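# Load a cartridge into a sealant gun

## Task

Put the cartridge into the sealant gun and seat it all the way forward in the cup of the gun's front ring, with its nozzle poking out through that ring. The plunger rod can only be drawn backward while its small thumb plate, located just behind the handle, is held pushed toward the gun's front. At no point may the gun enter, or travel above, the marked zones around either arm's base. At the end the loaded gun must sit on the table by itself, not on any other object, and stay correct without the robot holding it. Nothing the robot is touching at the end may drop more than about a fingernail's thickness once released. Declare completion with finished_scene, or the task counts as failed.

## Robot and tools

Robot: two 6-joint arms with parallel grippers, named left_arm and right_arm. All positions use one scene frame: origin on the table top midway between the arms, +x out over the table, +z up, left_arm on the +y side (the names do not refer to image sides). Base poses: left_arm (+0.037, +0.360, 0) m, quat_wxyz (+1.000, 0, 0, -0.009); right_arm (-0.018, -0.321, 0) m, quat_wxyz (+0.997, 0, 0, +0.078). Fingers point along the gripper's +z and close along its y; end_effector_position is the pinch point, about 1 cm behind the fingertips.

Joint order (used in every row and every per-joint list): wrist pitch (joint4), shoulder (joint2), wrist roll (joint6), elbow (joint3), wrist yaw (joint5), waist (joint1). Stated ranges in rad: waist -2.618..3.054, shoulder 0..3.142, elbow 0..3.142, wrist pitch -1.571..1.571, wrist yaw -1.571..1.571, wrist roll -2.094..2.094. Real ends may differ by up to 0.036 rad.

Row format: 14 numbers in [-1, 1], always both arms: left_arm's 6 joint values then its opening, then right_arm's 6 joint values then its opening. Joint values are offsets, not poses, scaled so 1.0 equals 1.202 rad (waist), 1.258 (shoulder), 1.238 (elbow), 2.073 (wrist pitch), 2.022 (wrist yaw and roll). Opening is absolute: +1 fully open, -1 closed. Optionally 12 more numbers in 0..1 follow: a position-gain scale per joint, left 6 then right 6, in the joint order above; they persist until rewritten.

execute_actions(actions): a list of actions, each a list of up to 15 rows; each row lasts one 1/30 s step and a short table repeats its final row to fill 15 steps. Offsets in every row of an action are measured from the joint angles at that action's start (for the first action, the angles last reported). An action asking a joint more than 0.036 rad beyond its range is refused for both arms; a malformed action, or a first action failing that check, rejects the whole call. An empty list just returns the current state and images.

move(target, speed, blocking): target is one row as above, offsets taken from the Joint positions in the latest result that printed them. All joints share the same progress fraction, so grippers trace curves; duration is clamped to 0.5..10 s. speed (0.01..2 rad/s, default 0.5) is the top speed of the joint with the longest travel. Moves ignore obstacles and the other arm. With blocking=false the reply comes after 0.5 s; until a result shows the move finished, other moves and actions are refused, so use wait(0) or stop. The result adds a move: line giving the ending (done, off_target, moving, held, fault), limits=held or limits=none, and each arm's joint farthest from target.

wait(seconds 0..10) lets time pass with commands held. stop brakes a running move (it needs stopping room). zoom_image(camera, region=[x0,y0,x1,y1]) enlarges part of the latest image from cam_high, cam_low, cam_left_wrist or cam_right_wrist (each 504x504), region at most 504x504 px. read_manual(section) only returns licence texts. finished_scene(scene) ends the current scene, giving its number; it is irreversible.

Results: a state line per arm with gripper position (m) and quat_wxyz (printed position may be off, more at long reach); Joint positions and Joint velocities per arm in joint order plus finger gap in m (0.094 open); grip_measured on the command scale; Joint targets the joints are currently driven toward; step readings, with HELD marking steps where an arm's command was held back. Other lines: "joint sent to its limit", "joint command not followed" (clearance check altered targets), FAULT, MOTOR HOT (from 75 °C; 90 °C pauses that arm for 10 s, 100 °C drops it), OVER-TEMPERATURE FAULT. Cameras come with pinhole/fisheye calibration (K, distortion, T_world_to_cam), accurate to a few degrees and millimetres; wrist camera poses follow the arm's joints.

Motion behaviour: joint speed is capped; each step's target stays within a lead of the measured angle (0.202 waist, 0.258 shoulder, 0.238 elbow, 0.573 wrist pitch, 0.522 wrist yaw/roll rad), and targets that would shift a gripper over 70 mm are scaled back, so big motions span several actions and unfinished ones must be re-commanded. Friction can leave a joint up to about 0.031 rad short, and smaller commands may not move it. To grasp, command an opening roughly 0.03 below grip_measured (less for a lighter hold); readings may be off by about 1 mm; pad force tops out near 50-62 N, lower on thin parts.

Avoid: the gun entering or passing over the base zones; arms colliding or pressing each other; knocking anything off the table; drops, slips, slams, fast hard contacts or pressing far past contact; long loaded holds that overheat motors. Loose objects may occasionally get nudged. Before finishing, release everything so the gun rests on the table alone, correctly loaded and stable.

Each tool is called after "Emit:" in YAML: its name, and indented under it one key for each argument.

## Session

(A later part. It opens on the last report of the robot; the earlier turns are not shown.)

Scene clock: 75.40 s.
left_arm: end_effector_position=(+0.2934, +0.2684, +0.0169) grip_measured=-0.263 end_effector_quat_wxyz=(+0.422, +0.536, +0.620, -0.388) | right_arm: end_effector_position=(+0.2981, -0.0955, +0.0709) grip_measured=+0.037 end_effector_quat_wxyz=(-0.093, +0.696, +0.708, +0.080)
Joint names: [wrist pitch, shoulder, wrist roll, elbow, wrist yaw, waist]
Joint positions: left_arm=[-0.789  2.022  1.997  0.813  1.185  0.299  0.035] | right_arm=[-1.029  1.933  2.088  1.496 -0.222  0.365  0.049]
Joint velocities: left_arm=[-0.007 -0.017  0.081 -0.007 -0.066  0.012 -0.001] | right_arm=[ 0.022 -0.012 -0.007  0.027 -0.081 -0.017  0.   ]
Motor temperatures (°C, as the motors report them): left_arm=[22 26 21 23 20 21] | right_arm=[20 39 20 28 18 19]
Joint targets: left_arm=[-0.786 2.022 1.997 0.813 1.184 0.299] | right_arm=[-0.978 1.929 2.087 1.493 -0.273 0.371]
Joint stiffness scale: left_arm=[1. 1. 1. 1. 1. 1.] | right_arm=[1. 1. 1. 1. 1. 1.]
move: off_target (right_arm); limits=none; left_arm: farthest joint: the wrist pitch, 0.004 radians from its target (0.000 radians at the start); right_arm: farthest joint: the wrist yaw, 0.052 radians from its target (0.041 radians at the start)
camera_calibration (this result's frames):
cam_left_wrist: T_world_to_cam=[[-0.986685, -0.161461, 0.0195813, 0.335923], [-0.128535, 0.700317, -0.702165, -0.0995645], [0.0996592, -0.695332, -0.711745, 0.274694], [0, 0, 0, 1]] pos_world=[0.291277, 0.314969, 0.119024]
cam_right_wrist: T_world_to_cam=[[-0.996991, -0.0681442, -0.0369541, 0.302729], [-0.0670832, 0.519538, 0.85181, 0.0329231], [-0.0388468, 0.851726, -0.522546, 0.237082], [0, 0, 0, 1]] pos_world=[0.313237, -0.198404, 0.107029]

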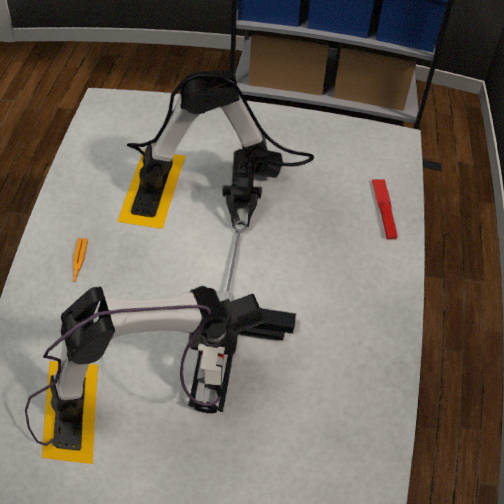

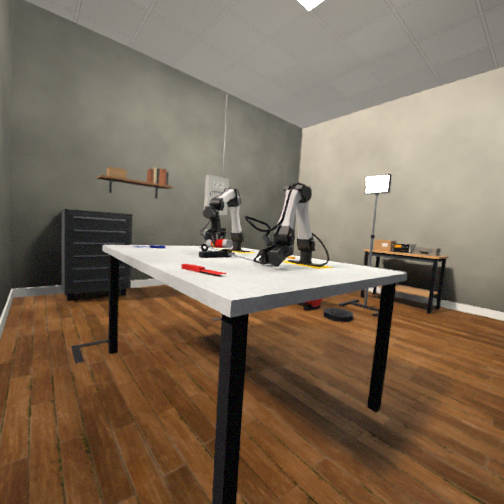

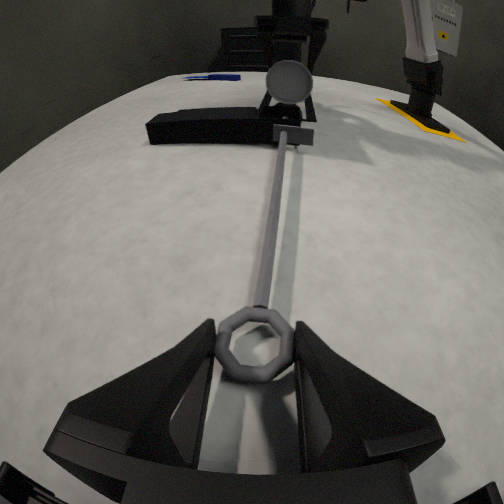

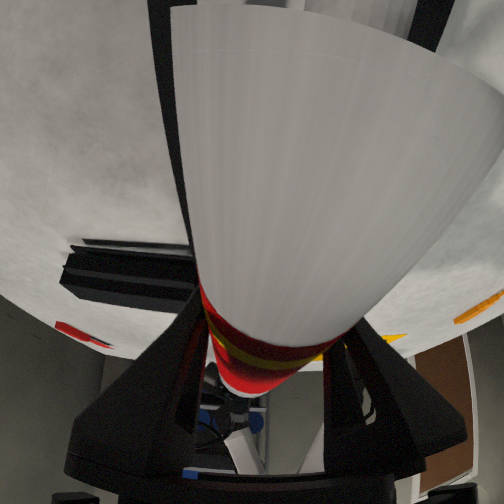

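Emit:
move:
  target: [0,0,0,0,0,0,-0.4, 0.0,0.022,0,0.08,-0.02,0.051,-0.05]
  speed: 0.1

Emit:
zoom_image:
  camera: "cam_low"
  region: [180, 215, 260, 270]

Scene clock: 78.03 s.
left_arm: end_effector_position=(+0.2933, +0.2685, +0.0167) grip_measured=-0.263 end_effector_quat_wxyz=(+0.421, +0.536, +0.620, -0.388) | right_arm: end_effector_position=(+0.2955, -0.0726, +0.0722) grip_measured=+0.037 end_effector_quat_wxyz=(-0.095, +0.677, +0.726, +0.079)
Joint names: [wrist pitch, shoulder, wrist roll, elbow, wrist yaw, waist]
Joint positions: left_arm=[-0.789  2.022  1.997  0.813  1.184  0.299  0.035] | right_arm=[-1.047  1.974  2.088  1.559 -0.223  0.418  0.049]
Joint velocities: left_arm=[-0.051 -0.007 -0.022  0.002  0.007  0.002 -0.   ] | right_arm=[-0.037  0.012 -0.007  0.032 -0.051 -0.002 -0.001]
Motor temperatures (°C, as the motors report them): left_arm=[22 26 21 23 20 21] | right_arm=[20 39 20 28 18 19]
Joint targets: left_arm=[-0.788 2.022 1.997 0.813 1.185 0.299] | right_arm=[-1.029 1.960 2.088 1.595 -0.262 0.426]
Joint stiffness scale: left_arm=[1. 1. 1. 1. 1. 1.] | right_arm=[1. 1. 1. 1. 1. 1.]
move: off_target (right_arm); limits=none; left_arm: farthest joint: the wrist yaw, 0.001 radians from its target (0.000 radians at the start); right_arm: farthest joint: the wrist yaw, 0.039 radians from its target (0.041 radians at the start)
camera_calibration (this result's frames):
cam_left_wrist: T_world_to_cam=[[-0.986748, -0.161011, 0.0200838, 0.335684], [-0.128662, 0.701006, -0.701453, -0.0998687], [0.0988628, -0.694742, -0.712432, 0.274718], [0, 0, 0, 1]] pos_world=[0.291226, 0.314916, 0.118923]
cam_right_wrist: T_world_to_cam=[[-0.991951, -0.120569, -0.0386883, 0.296565], [-0.0956197, 0.51295, 0.853076, 0.027636], [-0.0830096, 0.849909, -0.52035, 0.230902], [0, 0, 0, 1]] pos_world=[0.315987, -0.174665, 0.108048]

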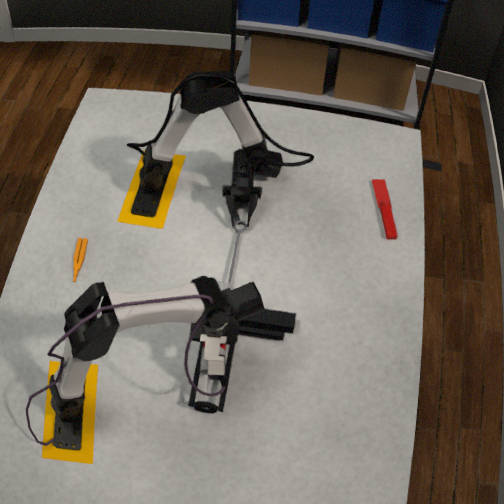

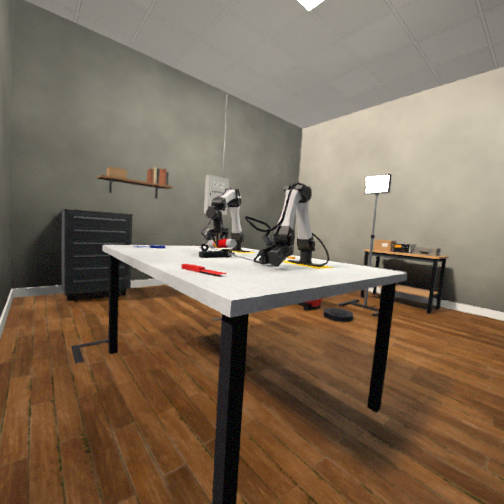

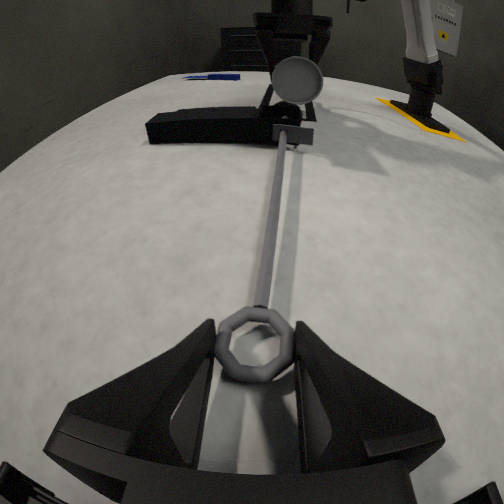

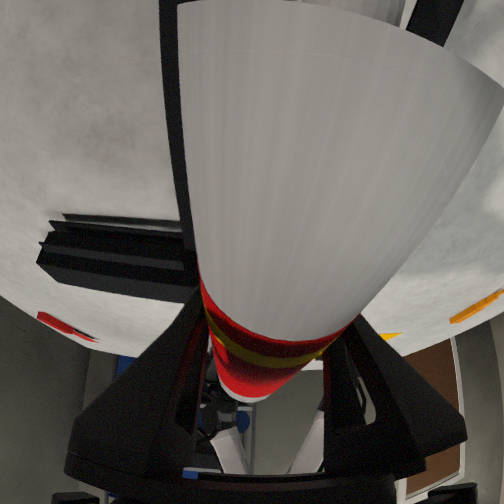

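Region (180, 215, 260, 270) of cam_low's 504x504 image, scaled by 6.300, with more detail than that image has; it fills the top 346 rows of this view, and the rest is white.

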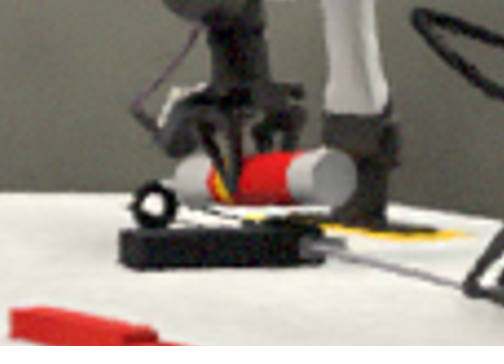

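Emit:
move:
  target: [0,0,0,0,0,0,-0.4, 0.038,-0.003,0,-0.033,-0.02,0.005,-0.05]
  speed: 0.08

Emit:
zoom_image:
  camera: "cam_low"
  region: [180, 215, 260, 270]

Emit:
zoom_image:
  camera: "cam_high"
  region: [150, 320, 270, 440]

Scene clock: 79.80 s.
left_arm: end_effector_position=(+0.2933, +0.2685, +0.0167) grip_measured=-0.263 end_effector_quat_wxyz=(+0.421, +0.536, +0.620, -0.388) | right_arm: end_effector_position=(+0.2923, -0.0686, +0.0626) grip_measured=+0.037 end_effector_quat_wxyz=(-0.111, +0.675, +0.725, +0.079)
Joint names: [wrist pitch, shoulder, wrist roll, elbow, wrist yaw, waist]
Joint positions: left_arm=[-0.789  2.022  1.997  0.813  1.183  0.299  0.035] | right_arm=[-1.017  1.987  2.088  1.534 -0.254  0.418  0.049]
Joint velocities: left_arm=[-0.007  0.002  0.007 -0.002  0.037  0.002 -0.   ] | right_arm=[-0.081  0.007 -0.007 -0.012 -0.022 -0.012 -0.001]
Motor temperatures (°C, as the motors report them): left_arm=[22 26 21 23 20 21] | right_arm=[20 39 20 28 18 19]
Joint targets: left_arm=[-0.789 2.022 1.997 0.813 1.184 0.299] | right_arm=[-0.968 1.970 2.088 1.518 -0.263 0.424]
Joint stiffness scale: left_arm=[1. 1. 1. 1. 1. 1.] | right_arm=[1. 1. 1. 1. 1. 1.]
move: off_target (right_arm); limits=none; left_arm: farthest joint: the wrist yaw, 0.001 radians from its target (0.000 radians at the start); right_arm: farthest joint: the wrist pitch, 0.049 radians from its target (0.079 radians at the start)
camera_calibration (this result's frames):
cam_left_wrist: T_world_to_cam=[[-0.986772, -0.160862, 0.0201251, 0.335623], [-0.128619, 0.70126, -0.701207, -0.100008], [0.0986843, -0.69452, -0.712674, 0.27469], [0, 0, 0, 1]] pos_world=[0.291213, 0.314899, 0.118884]
cam_right_wrist: T_world_to_cam=[[-0.992213, -0.123112, -0.0189122, 0.29214], [-0.0778184, 0.494159, 0.865882, 0.0261527], [-0.0972544, 0.860611, -0.499891, 0.225887], [0, 0, 0, 1]] pos_world=[0.313869, -0.171358, 0.0957986]

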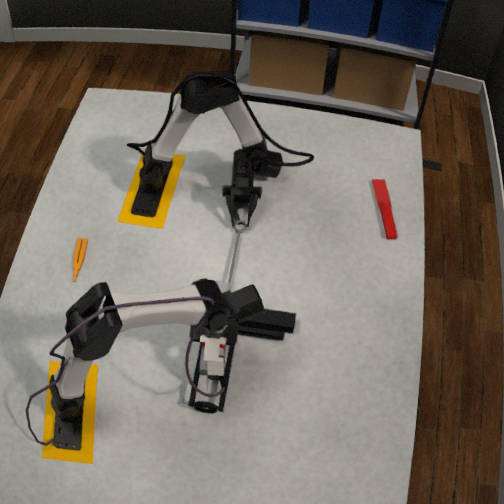

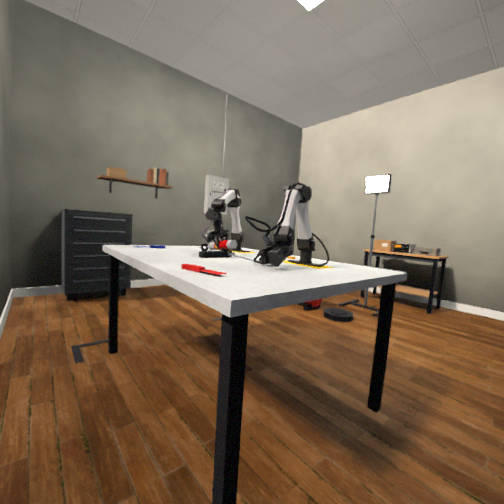

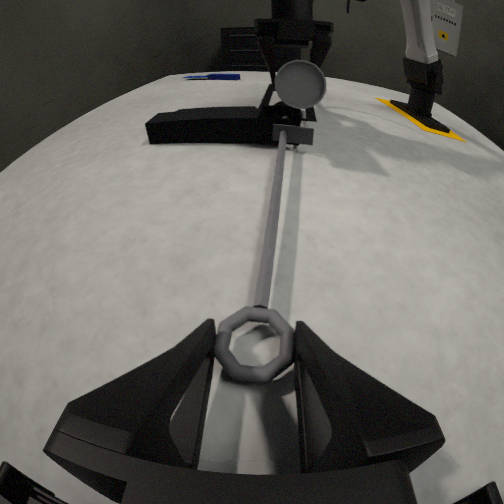

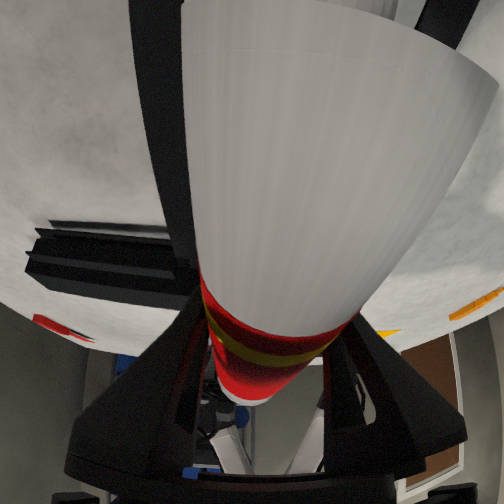

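Region (180, 215, 260, 270) of cam_low's 504x504 image, scaled by 6.300, with more detail than that image has; it fills the top 346 rows of this view, and the rest is white.

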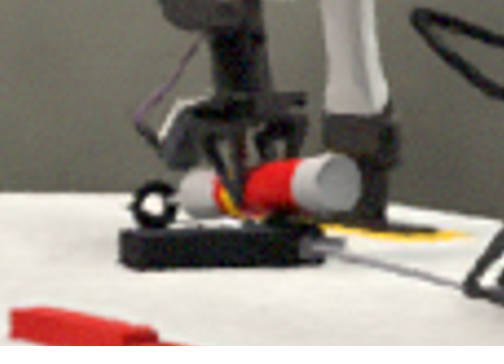

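Region (150, 320, 270, 440) of cam_high's 504x504 image, scaled by 4.200, with more detail than that image has.

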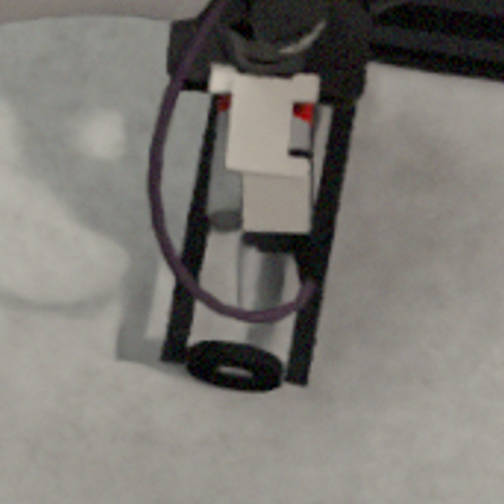

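Emit:
move:
  target: [0,0,0,0,0,0,-0.4, 0.033,-0.05,0,-0.058,-0.017,-0.073,-0.05]
  speed: 0.07

Emit:
zoom_image:
  camera: "cam_low"
  region: [180, 215, 260, 270]

Emit:
zoom_image:
  camera: "cam_high"
  region: [150, 320, 270, 440]

Scene clock: 82.13 s.
left_arm: end_effector_position=(+0.2933, +0.2685, +0.0167) grip_measured=-0.263 end_effector_quat_wxyz=(+0.421, +0.536, +0.620, -0.388) | right_arm: end_effector_position=(+0.3029, -0.0936, +0.0592) grip_measured=+0.037 end_effector_quat_wxyz=(-0.118, +0.701, +0.697, +0.091)
Joint names: [wrist pitch, shoulder, wrist roll, elbow, wrist yaw, waist]
Joint positions: left_arm=[-0.789  2.022  1.997  0.813  1.183  0.299  0.035] | right_arm=[-0.973  1.955  2.088  1.469 -0.278  0.339  0.049]
Joint velocities: left_arm=[ 0.022 -0.002 -0.081  0.017  0.066  0.012 -0.   ] | right_arm=[-0.037 -0.002  0.007 -0.017 -0.022 -0.012 -0.001]
Motor temperatures (°C, as the motors report them): left_arm=[22 27 21 23 20 21] | right_arm=[20 40 20 28 18 19]
Joint targets: left_arm=[-0.789 2.022 1.997 0.813 1.183 0.299] | right_arm=[-0.948 1.924 2.088 1.462 -0.288 0.330]
Joint stiffness scale: left_arm=[1. 1. 1. 1. 1. 1.] | right_arm=[1. 1. 1. 1. 1. 1.]
move: off_target (right_arm); limits=none; left_arm: farthest joint: the waist, 0.000 radians from its target (0.000 radians at the start); right_arm: farthest joint: the shoulder, 0.031 radians from its target (0.063 radians at the start)
camera_calibration (this result's frames):
cam_left_wrist: T_world_to_cam=[[-0.986772, -0.160862, 0.0201251, 0.335623], [-0.128619, 0.70126, -0.701207, -0.100008], [0.0986843, -0.69452, -0.712674, 0.27469], [0, 0, 0, 1]] pos_world=[0.291213, 0.314899, 0.118884]
cam_right_wrist: T_world_to_cam=[[-0.99873, -0.0469378, -0.0183133, 0.308612], [-0.03846, 0.475422, 0.878917, 0.0278073], [-0.0325479, 0.878505, -0.476623, 0.22742], [0, 0, 0, 1]] pos_world=[0.316691, -0.198524, 0.0896048]

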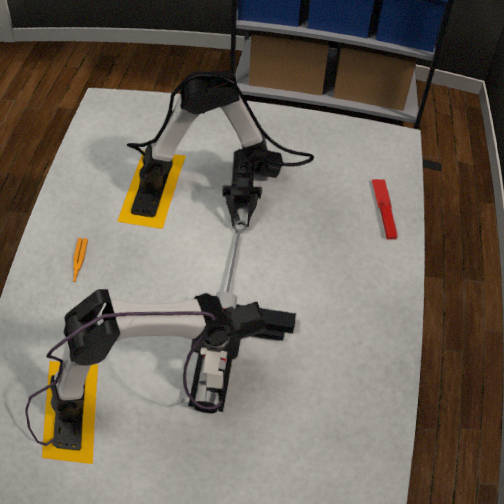

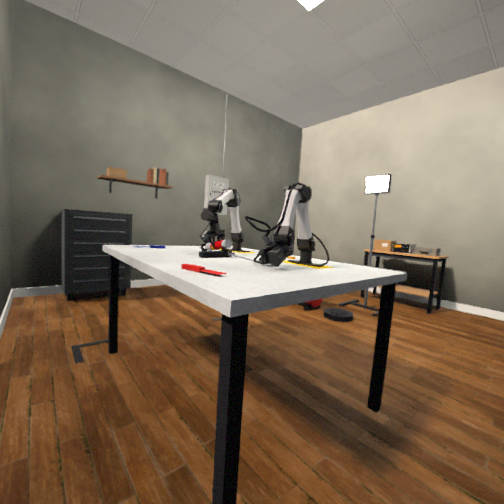

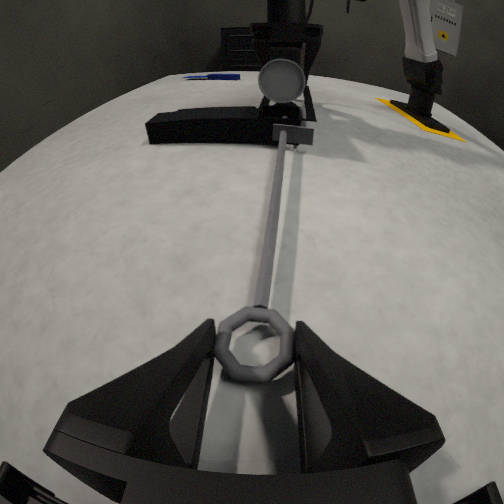

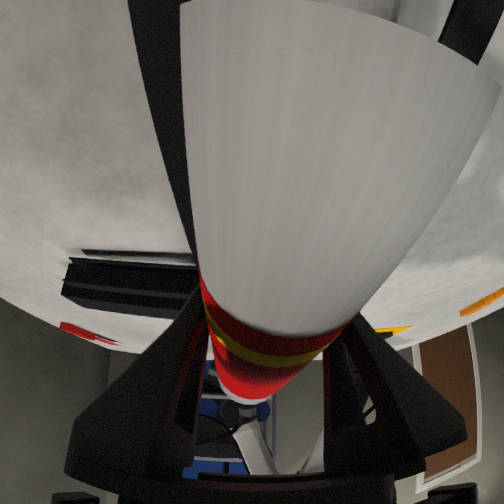

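Region (180, 215, 260, 270) of cam_low's 504x504 image, scaled by 6.300, with more detail than that image has; it fills the top 346 rows of this view, and the rest is white.

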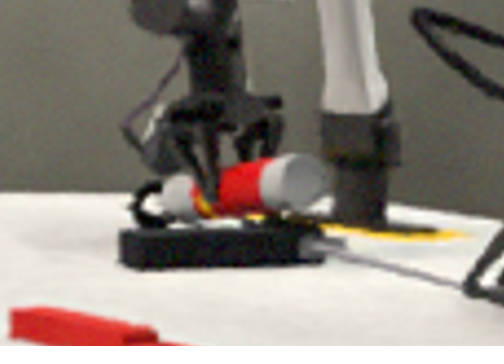

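Region (150, 320, 270, 440) of cam_high's 504x504 image, scaled by 4.200, with more detail than that image has.

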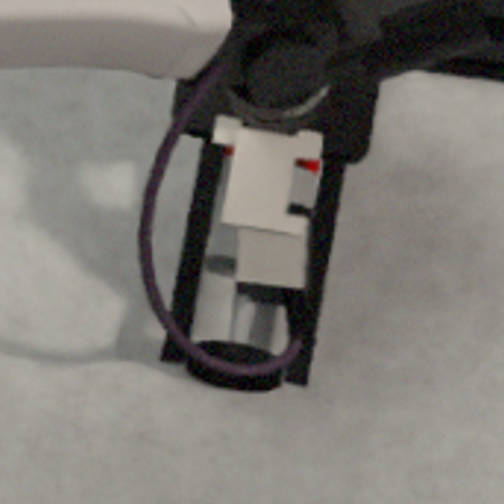

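Emit:
move:
  target: [0,0,0,0,0,0,-0.4, 0.018,-0.055,-0.056,-0.061,-0.01,-0.07,-0.05]
  speed: 0.07

Emit:
zoom_image:
  camera: "cam_high"
  region: [150, 320, 270, 440]

Scene clock: 84.60 s.
left_arm: end_effector_position=(+0.2933, +0.2685, +0.0167) grip_measured=-0.263 end_effector_quat_wxyz=(+0.421, +0.536, +0.620, -0.388) | right_arm: end_effector_position=(+0.3043, -0.1232, +0.0541) grip_measured=+0.037 end_effector_quat_wxyz=(-0.116, +0.693, +0.706, +0.094)
Joint names: [wrist pitch, shoulder, wrist roll, elbow, wrist yaw, waist]
Joint positions: left_arm=[-0.789  2.022  1.997  0.813  1.183  0.299  0.035] | right_arm=[-0.957  1.919  1.988  1.399 -0.284  0.265  0.049]
Joint velocities: left_arm=[ 0.037 -0.002  0.051 -0.012 -0.007  0.012 -0.   ] | right_arm=[-0.066 -0.017  0.007  0.002  0.037 -0.017 -0.   ]
Motor temperatures (°C, as the motors report them): left_arm=[22 27 21 23 20 21] | right_arm=[20 40 20 28 18 19]
Joint targets: left_arm=[-0.789 2.022 1.997 0.813 1.183 0.299] | right_arm=[-0.936 1.886 1.975 1.394 -0.298 0.255]
Joint stiffness scale: left_arm=[1. 1. 1. 1. 1. 1.] | right_arm=[1. 1. 1. 1. 1. 1.]
move: off_target (right_arm); limits=none; left_arm: farthest joint: the waist, 0.000 radians from its target (0.000 radians at the start); right_arm: farthest joint: the shoulder, 0.033 radians from its target (0.069 radians at the start)
camera_calibration (this result's frames):
cam_left_wrist: T_world_to_cam=[[-0.986772, -0.160862, 0.0201251, 0.335623], [-0.128619, 0.70126, -0.701207, -0.100008], [0.0986843, -0.69452, -0.712674, 0.27469], [0, 0, 0, 1]] pos_world=[0.291213, 0.314899, 0.118884]
cam_right_wrist: T_world_to_cam=[[-0.99723, -0.0686705, -0.0285785, 0.305995], [-0.0577808, 0.47327, 0.879021, 0.0520677], [-0.0468375, 0.878237, -0.475927, 0.255376], [0, 0, 0, 1]] pos_world=[0.320117, -0.22791, 0.0845167]

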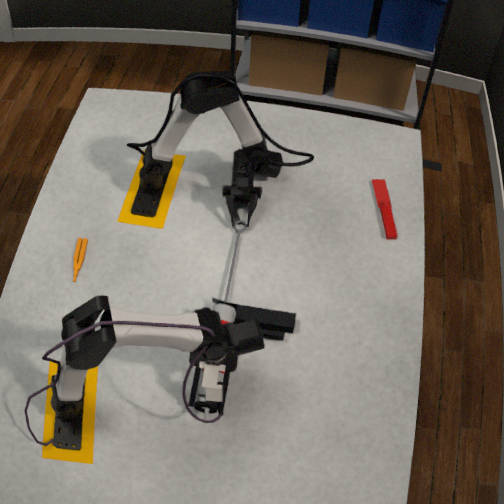

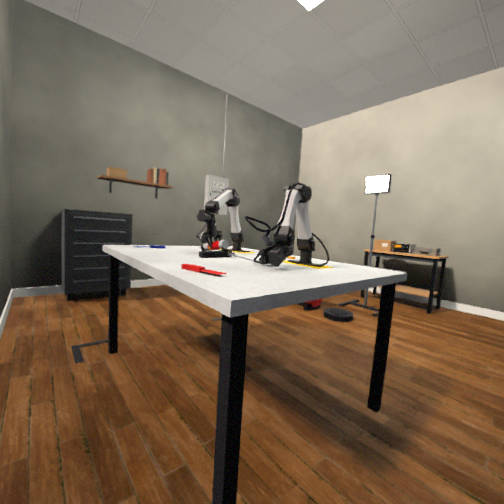

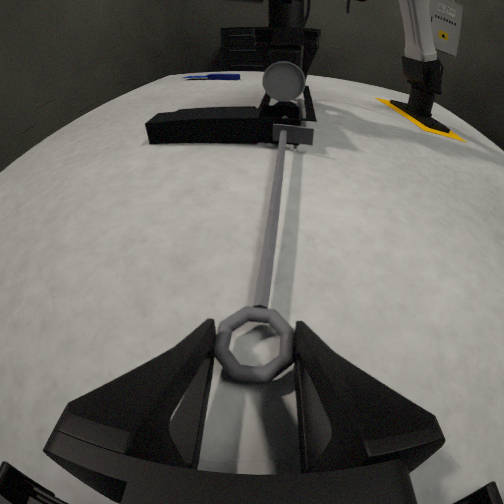

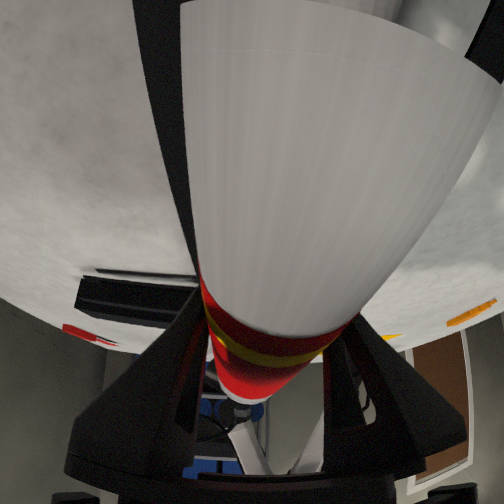

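Region (150, 320, 270, 440) of cam_high's 504x504 image, scaled by 4.200, with more detail than that image has.

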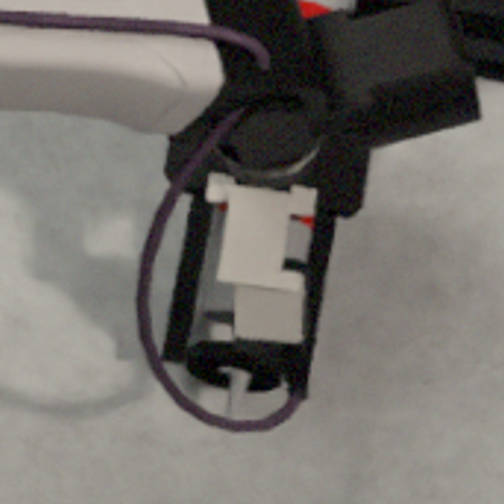

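Through. Advance ~2.2 cm more.

Emit:
move:
  target: [0,0,0,0,0,0,-0.4, 0.016,-0.048,-0.033,-0.046,-0.009,-0.054,-0.05]
  speed: 0.06

Emit:
zoom_image:
  camera: "cam_low"
  region: [180, 215, 260, 270]

Scene clock: 86.43 s.
left_arm: end_effector_position=(+0.2933, +0.2685, +0.0167) grip_measured=-0.263 end_effector_quat_wxyz=(+0.421, +0.536, +0.620, -0.388) | right_arm: end_effector_position=(+0.3030, -0.1399, +0.0505) grip_measured=+0.037 end_effector_quat_wxyz=(-0.119, +0.691, +0.706, +0.099)
Joint names: [wrist pitch, shoulder, wrist roll, elbow, wrist yaw, waist]
Joint positions: left_arm=[-0.789  2.022  1.997  0.813  1.183  0.299  0.035] | right_arm=[-0.938  1.894  1.936  1.348 -0.3    0.218  0.049]
Joint velocities: left_arm=[-0.007  0.007 -0.007  0.002 -0.007  0.027  0.001] | right_arm=[ 0.037  0.002  0.022  0.002 -0.022 -0.007 -0.001]
Motor temperatures (°C, as the motors report them): left_arm=[22 27 21 23 20 21] | right_arm=[20 40 20 28 18 19]
Joint targets: left_arm=[-0.789 2.022 1.997 0.813 1.183 0.299] | right_arm=[-0.924 1.859 1.921 1.342 -0.303 0.200]
Joint stiffness scale: left_arm=[1. 1. 1. 1. 1. 1.] | right_arm=[1. 1. 1. 1. 1. 1.]
move: off_target (right_arm); limits=none; left_arm: farthest joint: the waist, 0.000 radians from its target (0.000 radians at the start); right_arm: farthest joint: the shoulder, 0.035 radians from its target (0.060 radians at the start)
camera_calibration (this result's frames):
cam_left_wrist: T_world_to_cam=[[-0.986772, -0.160862, 0.0201251, 0.335623], [-0.128619, 0.70126, -0.701207, -0.100008], [0.0986843, -0.69452, -0.712674, 0.27469], [0, 0, 0, 1]] pos_world=[0.291213, 0.314899, 0.118884]
cam_right_wrist: T_world_to_cam=[[-0.996863, -0.0722056, -0.032412, 0.303044], [-0.0622125, 0.461704, 0.88485, 0.0624457], [-0.0489264, 0.884091, -0.464747, 0.269131], [0, 0, 0, 1]] pos_world=[0.319145, -0.244886, 0.0796451]

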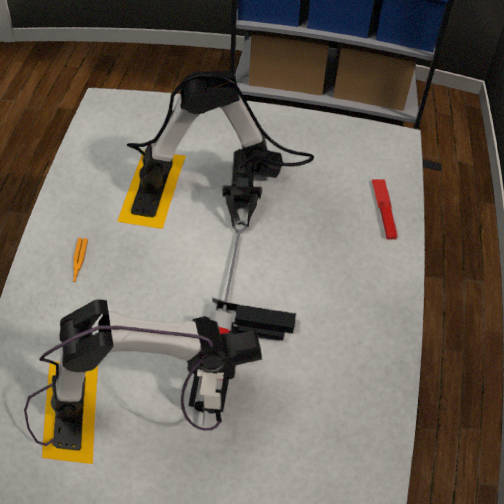

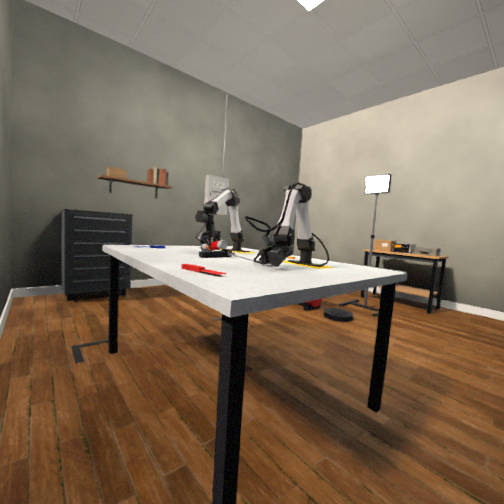

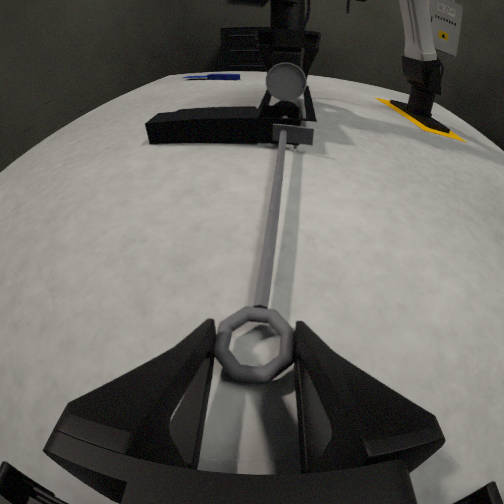

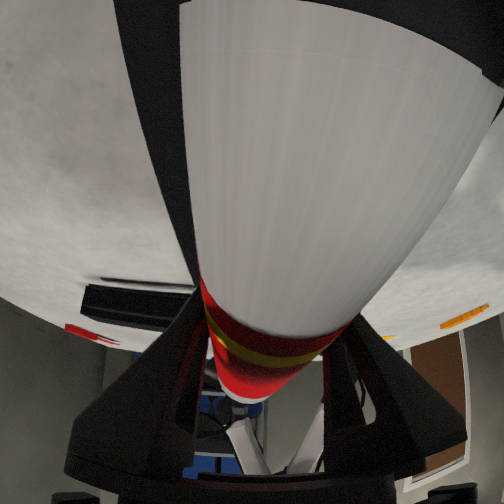

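Region (180, 215, 260, 270) of cam_low's 504x504 image, scaled by 6.300, with more detail than that image has; it fills the top 346 rows of this view, and the rest is white.

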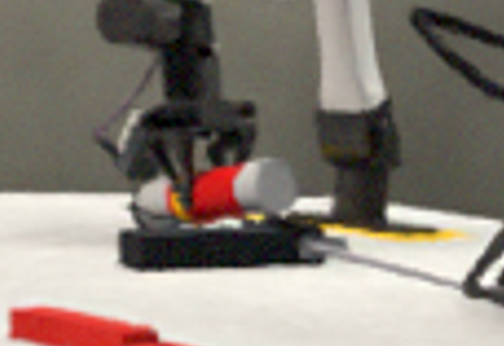

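Emit:
move:
  target: [0,0,0,0,0,0,-0.4, 0.002,0.006,0.03,0.03,0.067,0.056,-0.05]
  speed: 0.08

Emit:
zoom_image:
  camera: "cam_low"
  region: [180, 215, 260, 270]

Scene clock: 89.33 s.
left_arm: end_effector_position=(+0.2932, +0.2685, +0.0166) grip_measured=-0.263 end_effector_quat_wxyz=(+0.421, +0.536, +0.620, -0.388) | right_arm: end_effector_position=(+0.3037, -0.1347, +0.0506) grip_measured=+0.037 end_effector_quat_wxyz=(-0.079, +0.697, +0.708, +0.083)
Joint names: [wrist pitch, shoulder, wrist roll, elbow, wrist yaw, waist]
Joint positions: left_arm=[-0.789  2.022  1.997  0.813  1.183  0.299  0.035] | right_arm=[-0.939  1.894  1.995  1.363 -0.207  0.272  0.049]
Joint velocities: left_arm=[-0.022 -0.002 -0.007  0.002 -0.037  0.002 -0.   ] | right_arm=[-0.007 -0.012 -0.066 -0.017  0.007 -0.002  0.   ]
Motor temperatures (°C, as the motors report them): left_arm=[22 27 21 23 20 21] | right_arm=[20 40 20 28 18 19]
Joint targets: left_arm=[-0.789 2.022 1.997 0.813 1.183 0.299] | right_arm=[-0.933 1.901 1.997 1.384 -0.164 0.286]
Joint stiffness scale: left_arm=[1. 1. 1. 1. 1. 1.] | right_arm=[1. 1. 1. 1. 1. 1.]
move: off_target (right_arm); limits=none; left_arm: farthest joint: the waist, 0.000 radians from its target (0.000 radians at the start); right_arm: farthest joint: the wrist yaw, 0.042 radians from its target (0.135 radians at the start)
camera_calibration (this result's frames):
cam_left_wrist: T_world_to_cam=[[-0.986795, -0.160712, 0.0201666, 0.335562], [-0.128576, 0.701514, -0.700961, -0.100148], [0.0985058, -0.694298, -0.712915, 0.274662], [0, 0, 0, 1]] pos_world=[0.291199, 0.314882, 0.118844]
cam_right_wrist: T_world_to_cam=[[-0.996051, -0.0651273, -0.0603365, 0.306152], [-0.0858086, 0.531833, 0.842491, 0.0787702], [-0.0227802, 0.844341, -0.535322, 0.254949], [0, 0, 0, 1]] pos_world=[0.31751, -0.237218, 0.0885886]

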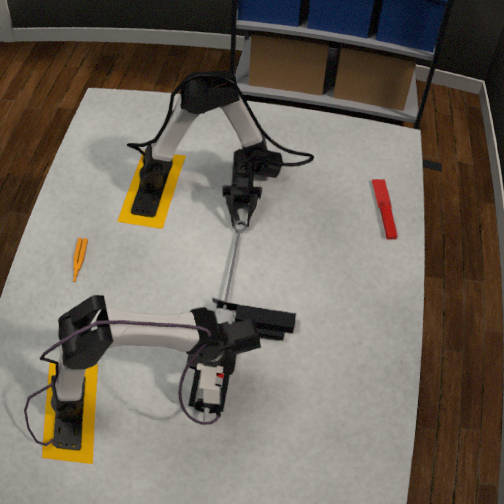

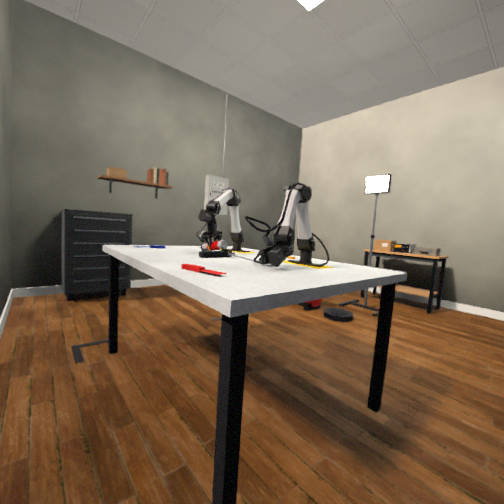

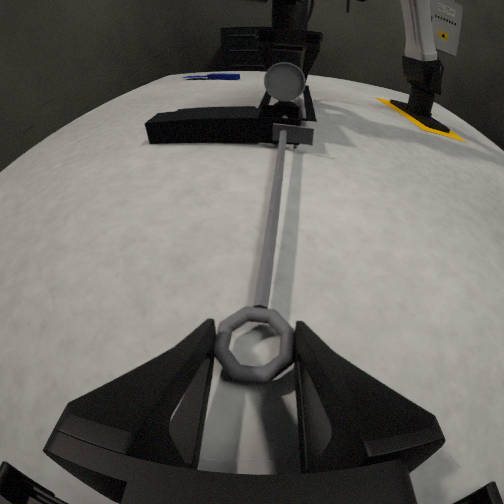

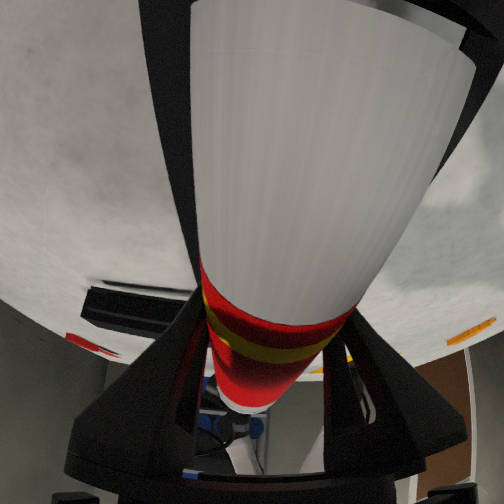

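Region (180, 215, 260, 270) of cam_low's 504x504 image, scaled by 6.300, with more detail than that image has; it fills the top 346 rows of this view, and the rest is white.

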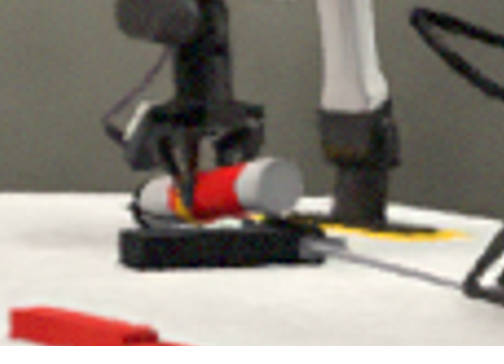

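Emit:
move:
  target: [0,0,0,0,0,0,-0.4, 0.012,0.0,-0.025,-0.04,0.015,-0.05,-0.05]
  speed: 0.05

Emit:
zoom_image:
  camera: "cam_low"
  region: [180, 215, 260, 270]

Scene clock: 91.13 s.
left_arm: end_effector_position=(+0.2929, +0.2684, +0.0168) grip_measured=-0.263 end_effector_quat_wxyz=(+0.421, +0.536, +0.620, -0.389) | right_arm: end_effector_position=(+0.3048, -0.1469, +0.0459) grip_measured=+0.037 end_effector_quat_wxyz=(-0.094, +0.706, +0.697, +0.085)
Joint names: [wrist pitch, shoulder, wrist roll, elbow, wrist yaw, waist]
Joint positions: left_arm=[-0.791  2.022  1.997  0.813  1.183  0.299  0.035] | right_arm=[-0.931  1.894  1.976  1.34  -0.239  0.226  0.049]
Joint velocities: left_arm=[-0.022  0.007 -0.066  0.037 -0.022 -0.002 -0.001] | right_arm=[-0.007  0.002 -0.066 -0.002 -0.007 -0.002  0.   ]
Motor temperatures (°C, as the motors report them): left_arm=[22 27 21 23 20 21] | right_arm=[20 40 20 28 18 19]
Joint targets: left_arm=[-0.789 2.022 1.997 0.813 1.183 0.299] | right_arm=[-0.914 1.894 1.944 1.314 -0.177 0.212]
Joint stiffness scale: left_arm=[1. 1. 1. 1. 1. 1.] | right_arm=[1. 1. 1. 1. 1. 1.]
move: off_target (right_arm); limits=none; left_arm: farthest joint: the wrist pitch, 0.002 radians from its target (0.000 radians at the start); right_arm: farthest joint: the wrist yaw, 0.062 radians from its target (0.030 radians at the start)
camera_calibration (this result's frames):
cam_left_wrist: T_world_to_cam=[[-0.986748, -0.160699, 0.0224385, 0.335217], [-0.130117, 0.701069, -0.701122, -0.0994609], [0.0969384, -0.69475, -0.712689, 0.275305], [0, 0, 0, 1]] pos_world=[0.291145, 0.314866, 0.118951]
cam_right_wrist: T_world_to_cam=[[-0.998455, -0.0389927, -0.0395891, 0.309819], [-0.0540181, 0.514046, 0.85606, 0.0764231], [-0.0130295, 0.856876, -0.515358, 0.260673], [0, 0, 0, 1]] pos_world=[0.316865, -0.250568, 0.0811824]

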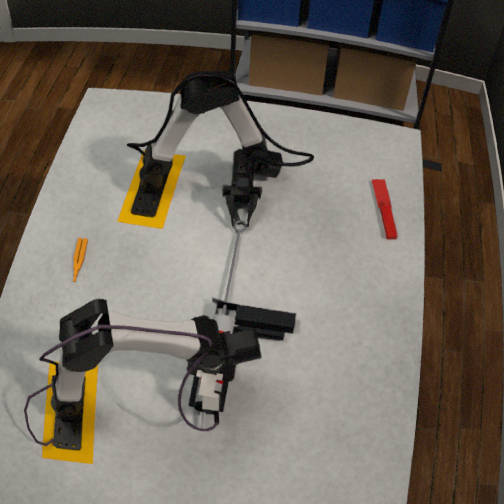

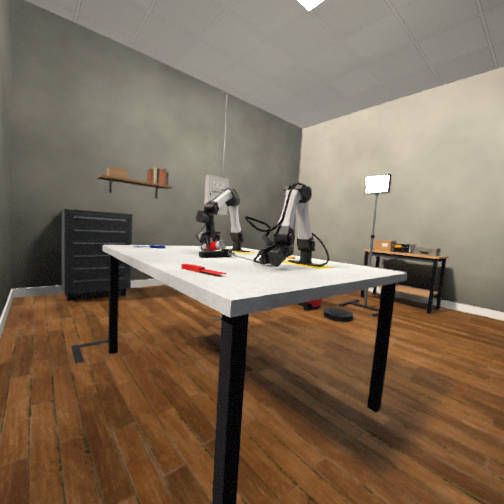

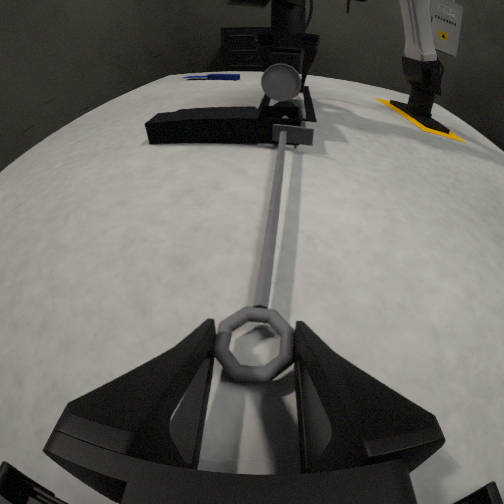

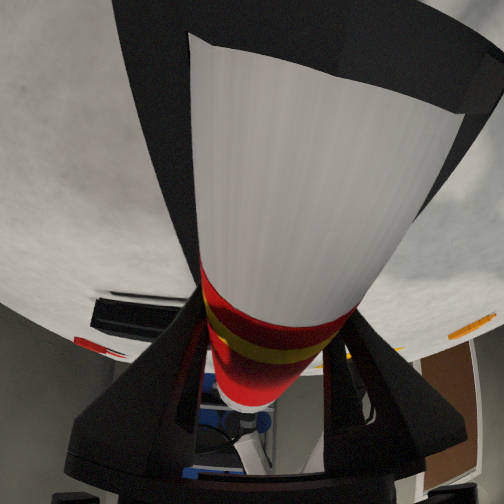

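Region (180, 215, 260, 270) of cam_low's 504x504 image, scaled by 6.300, with more detail than that image has; it fills the top 346 rows of this view, and the rest is white.

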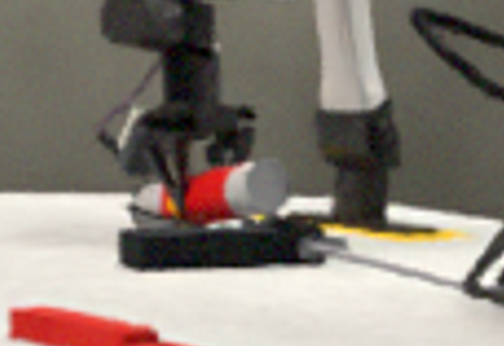

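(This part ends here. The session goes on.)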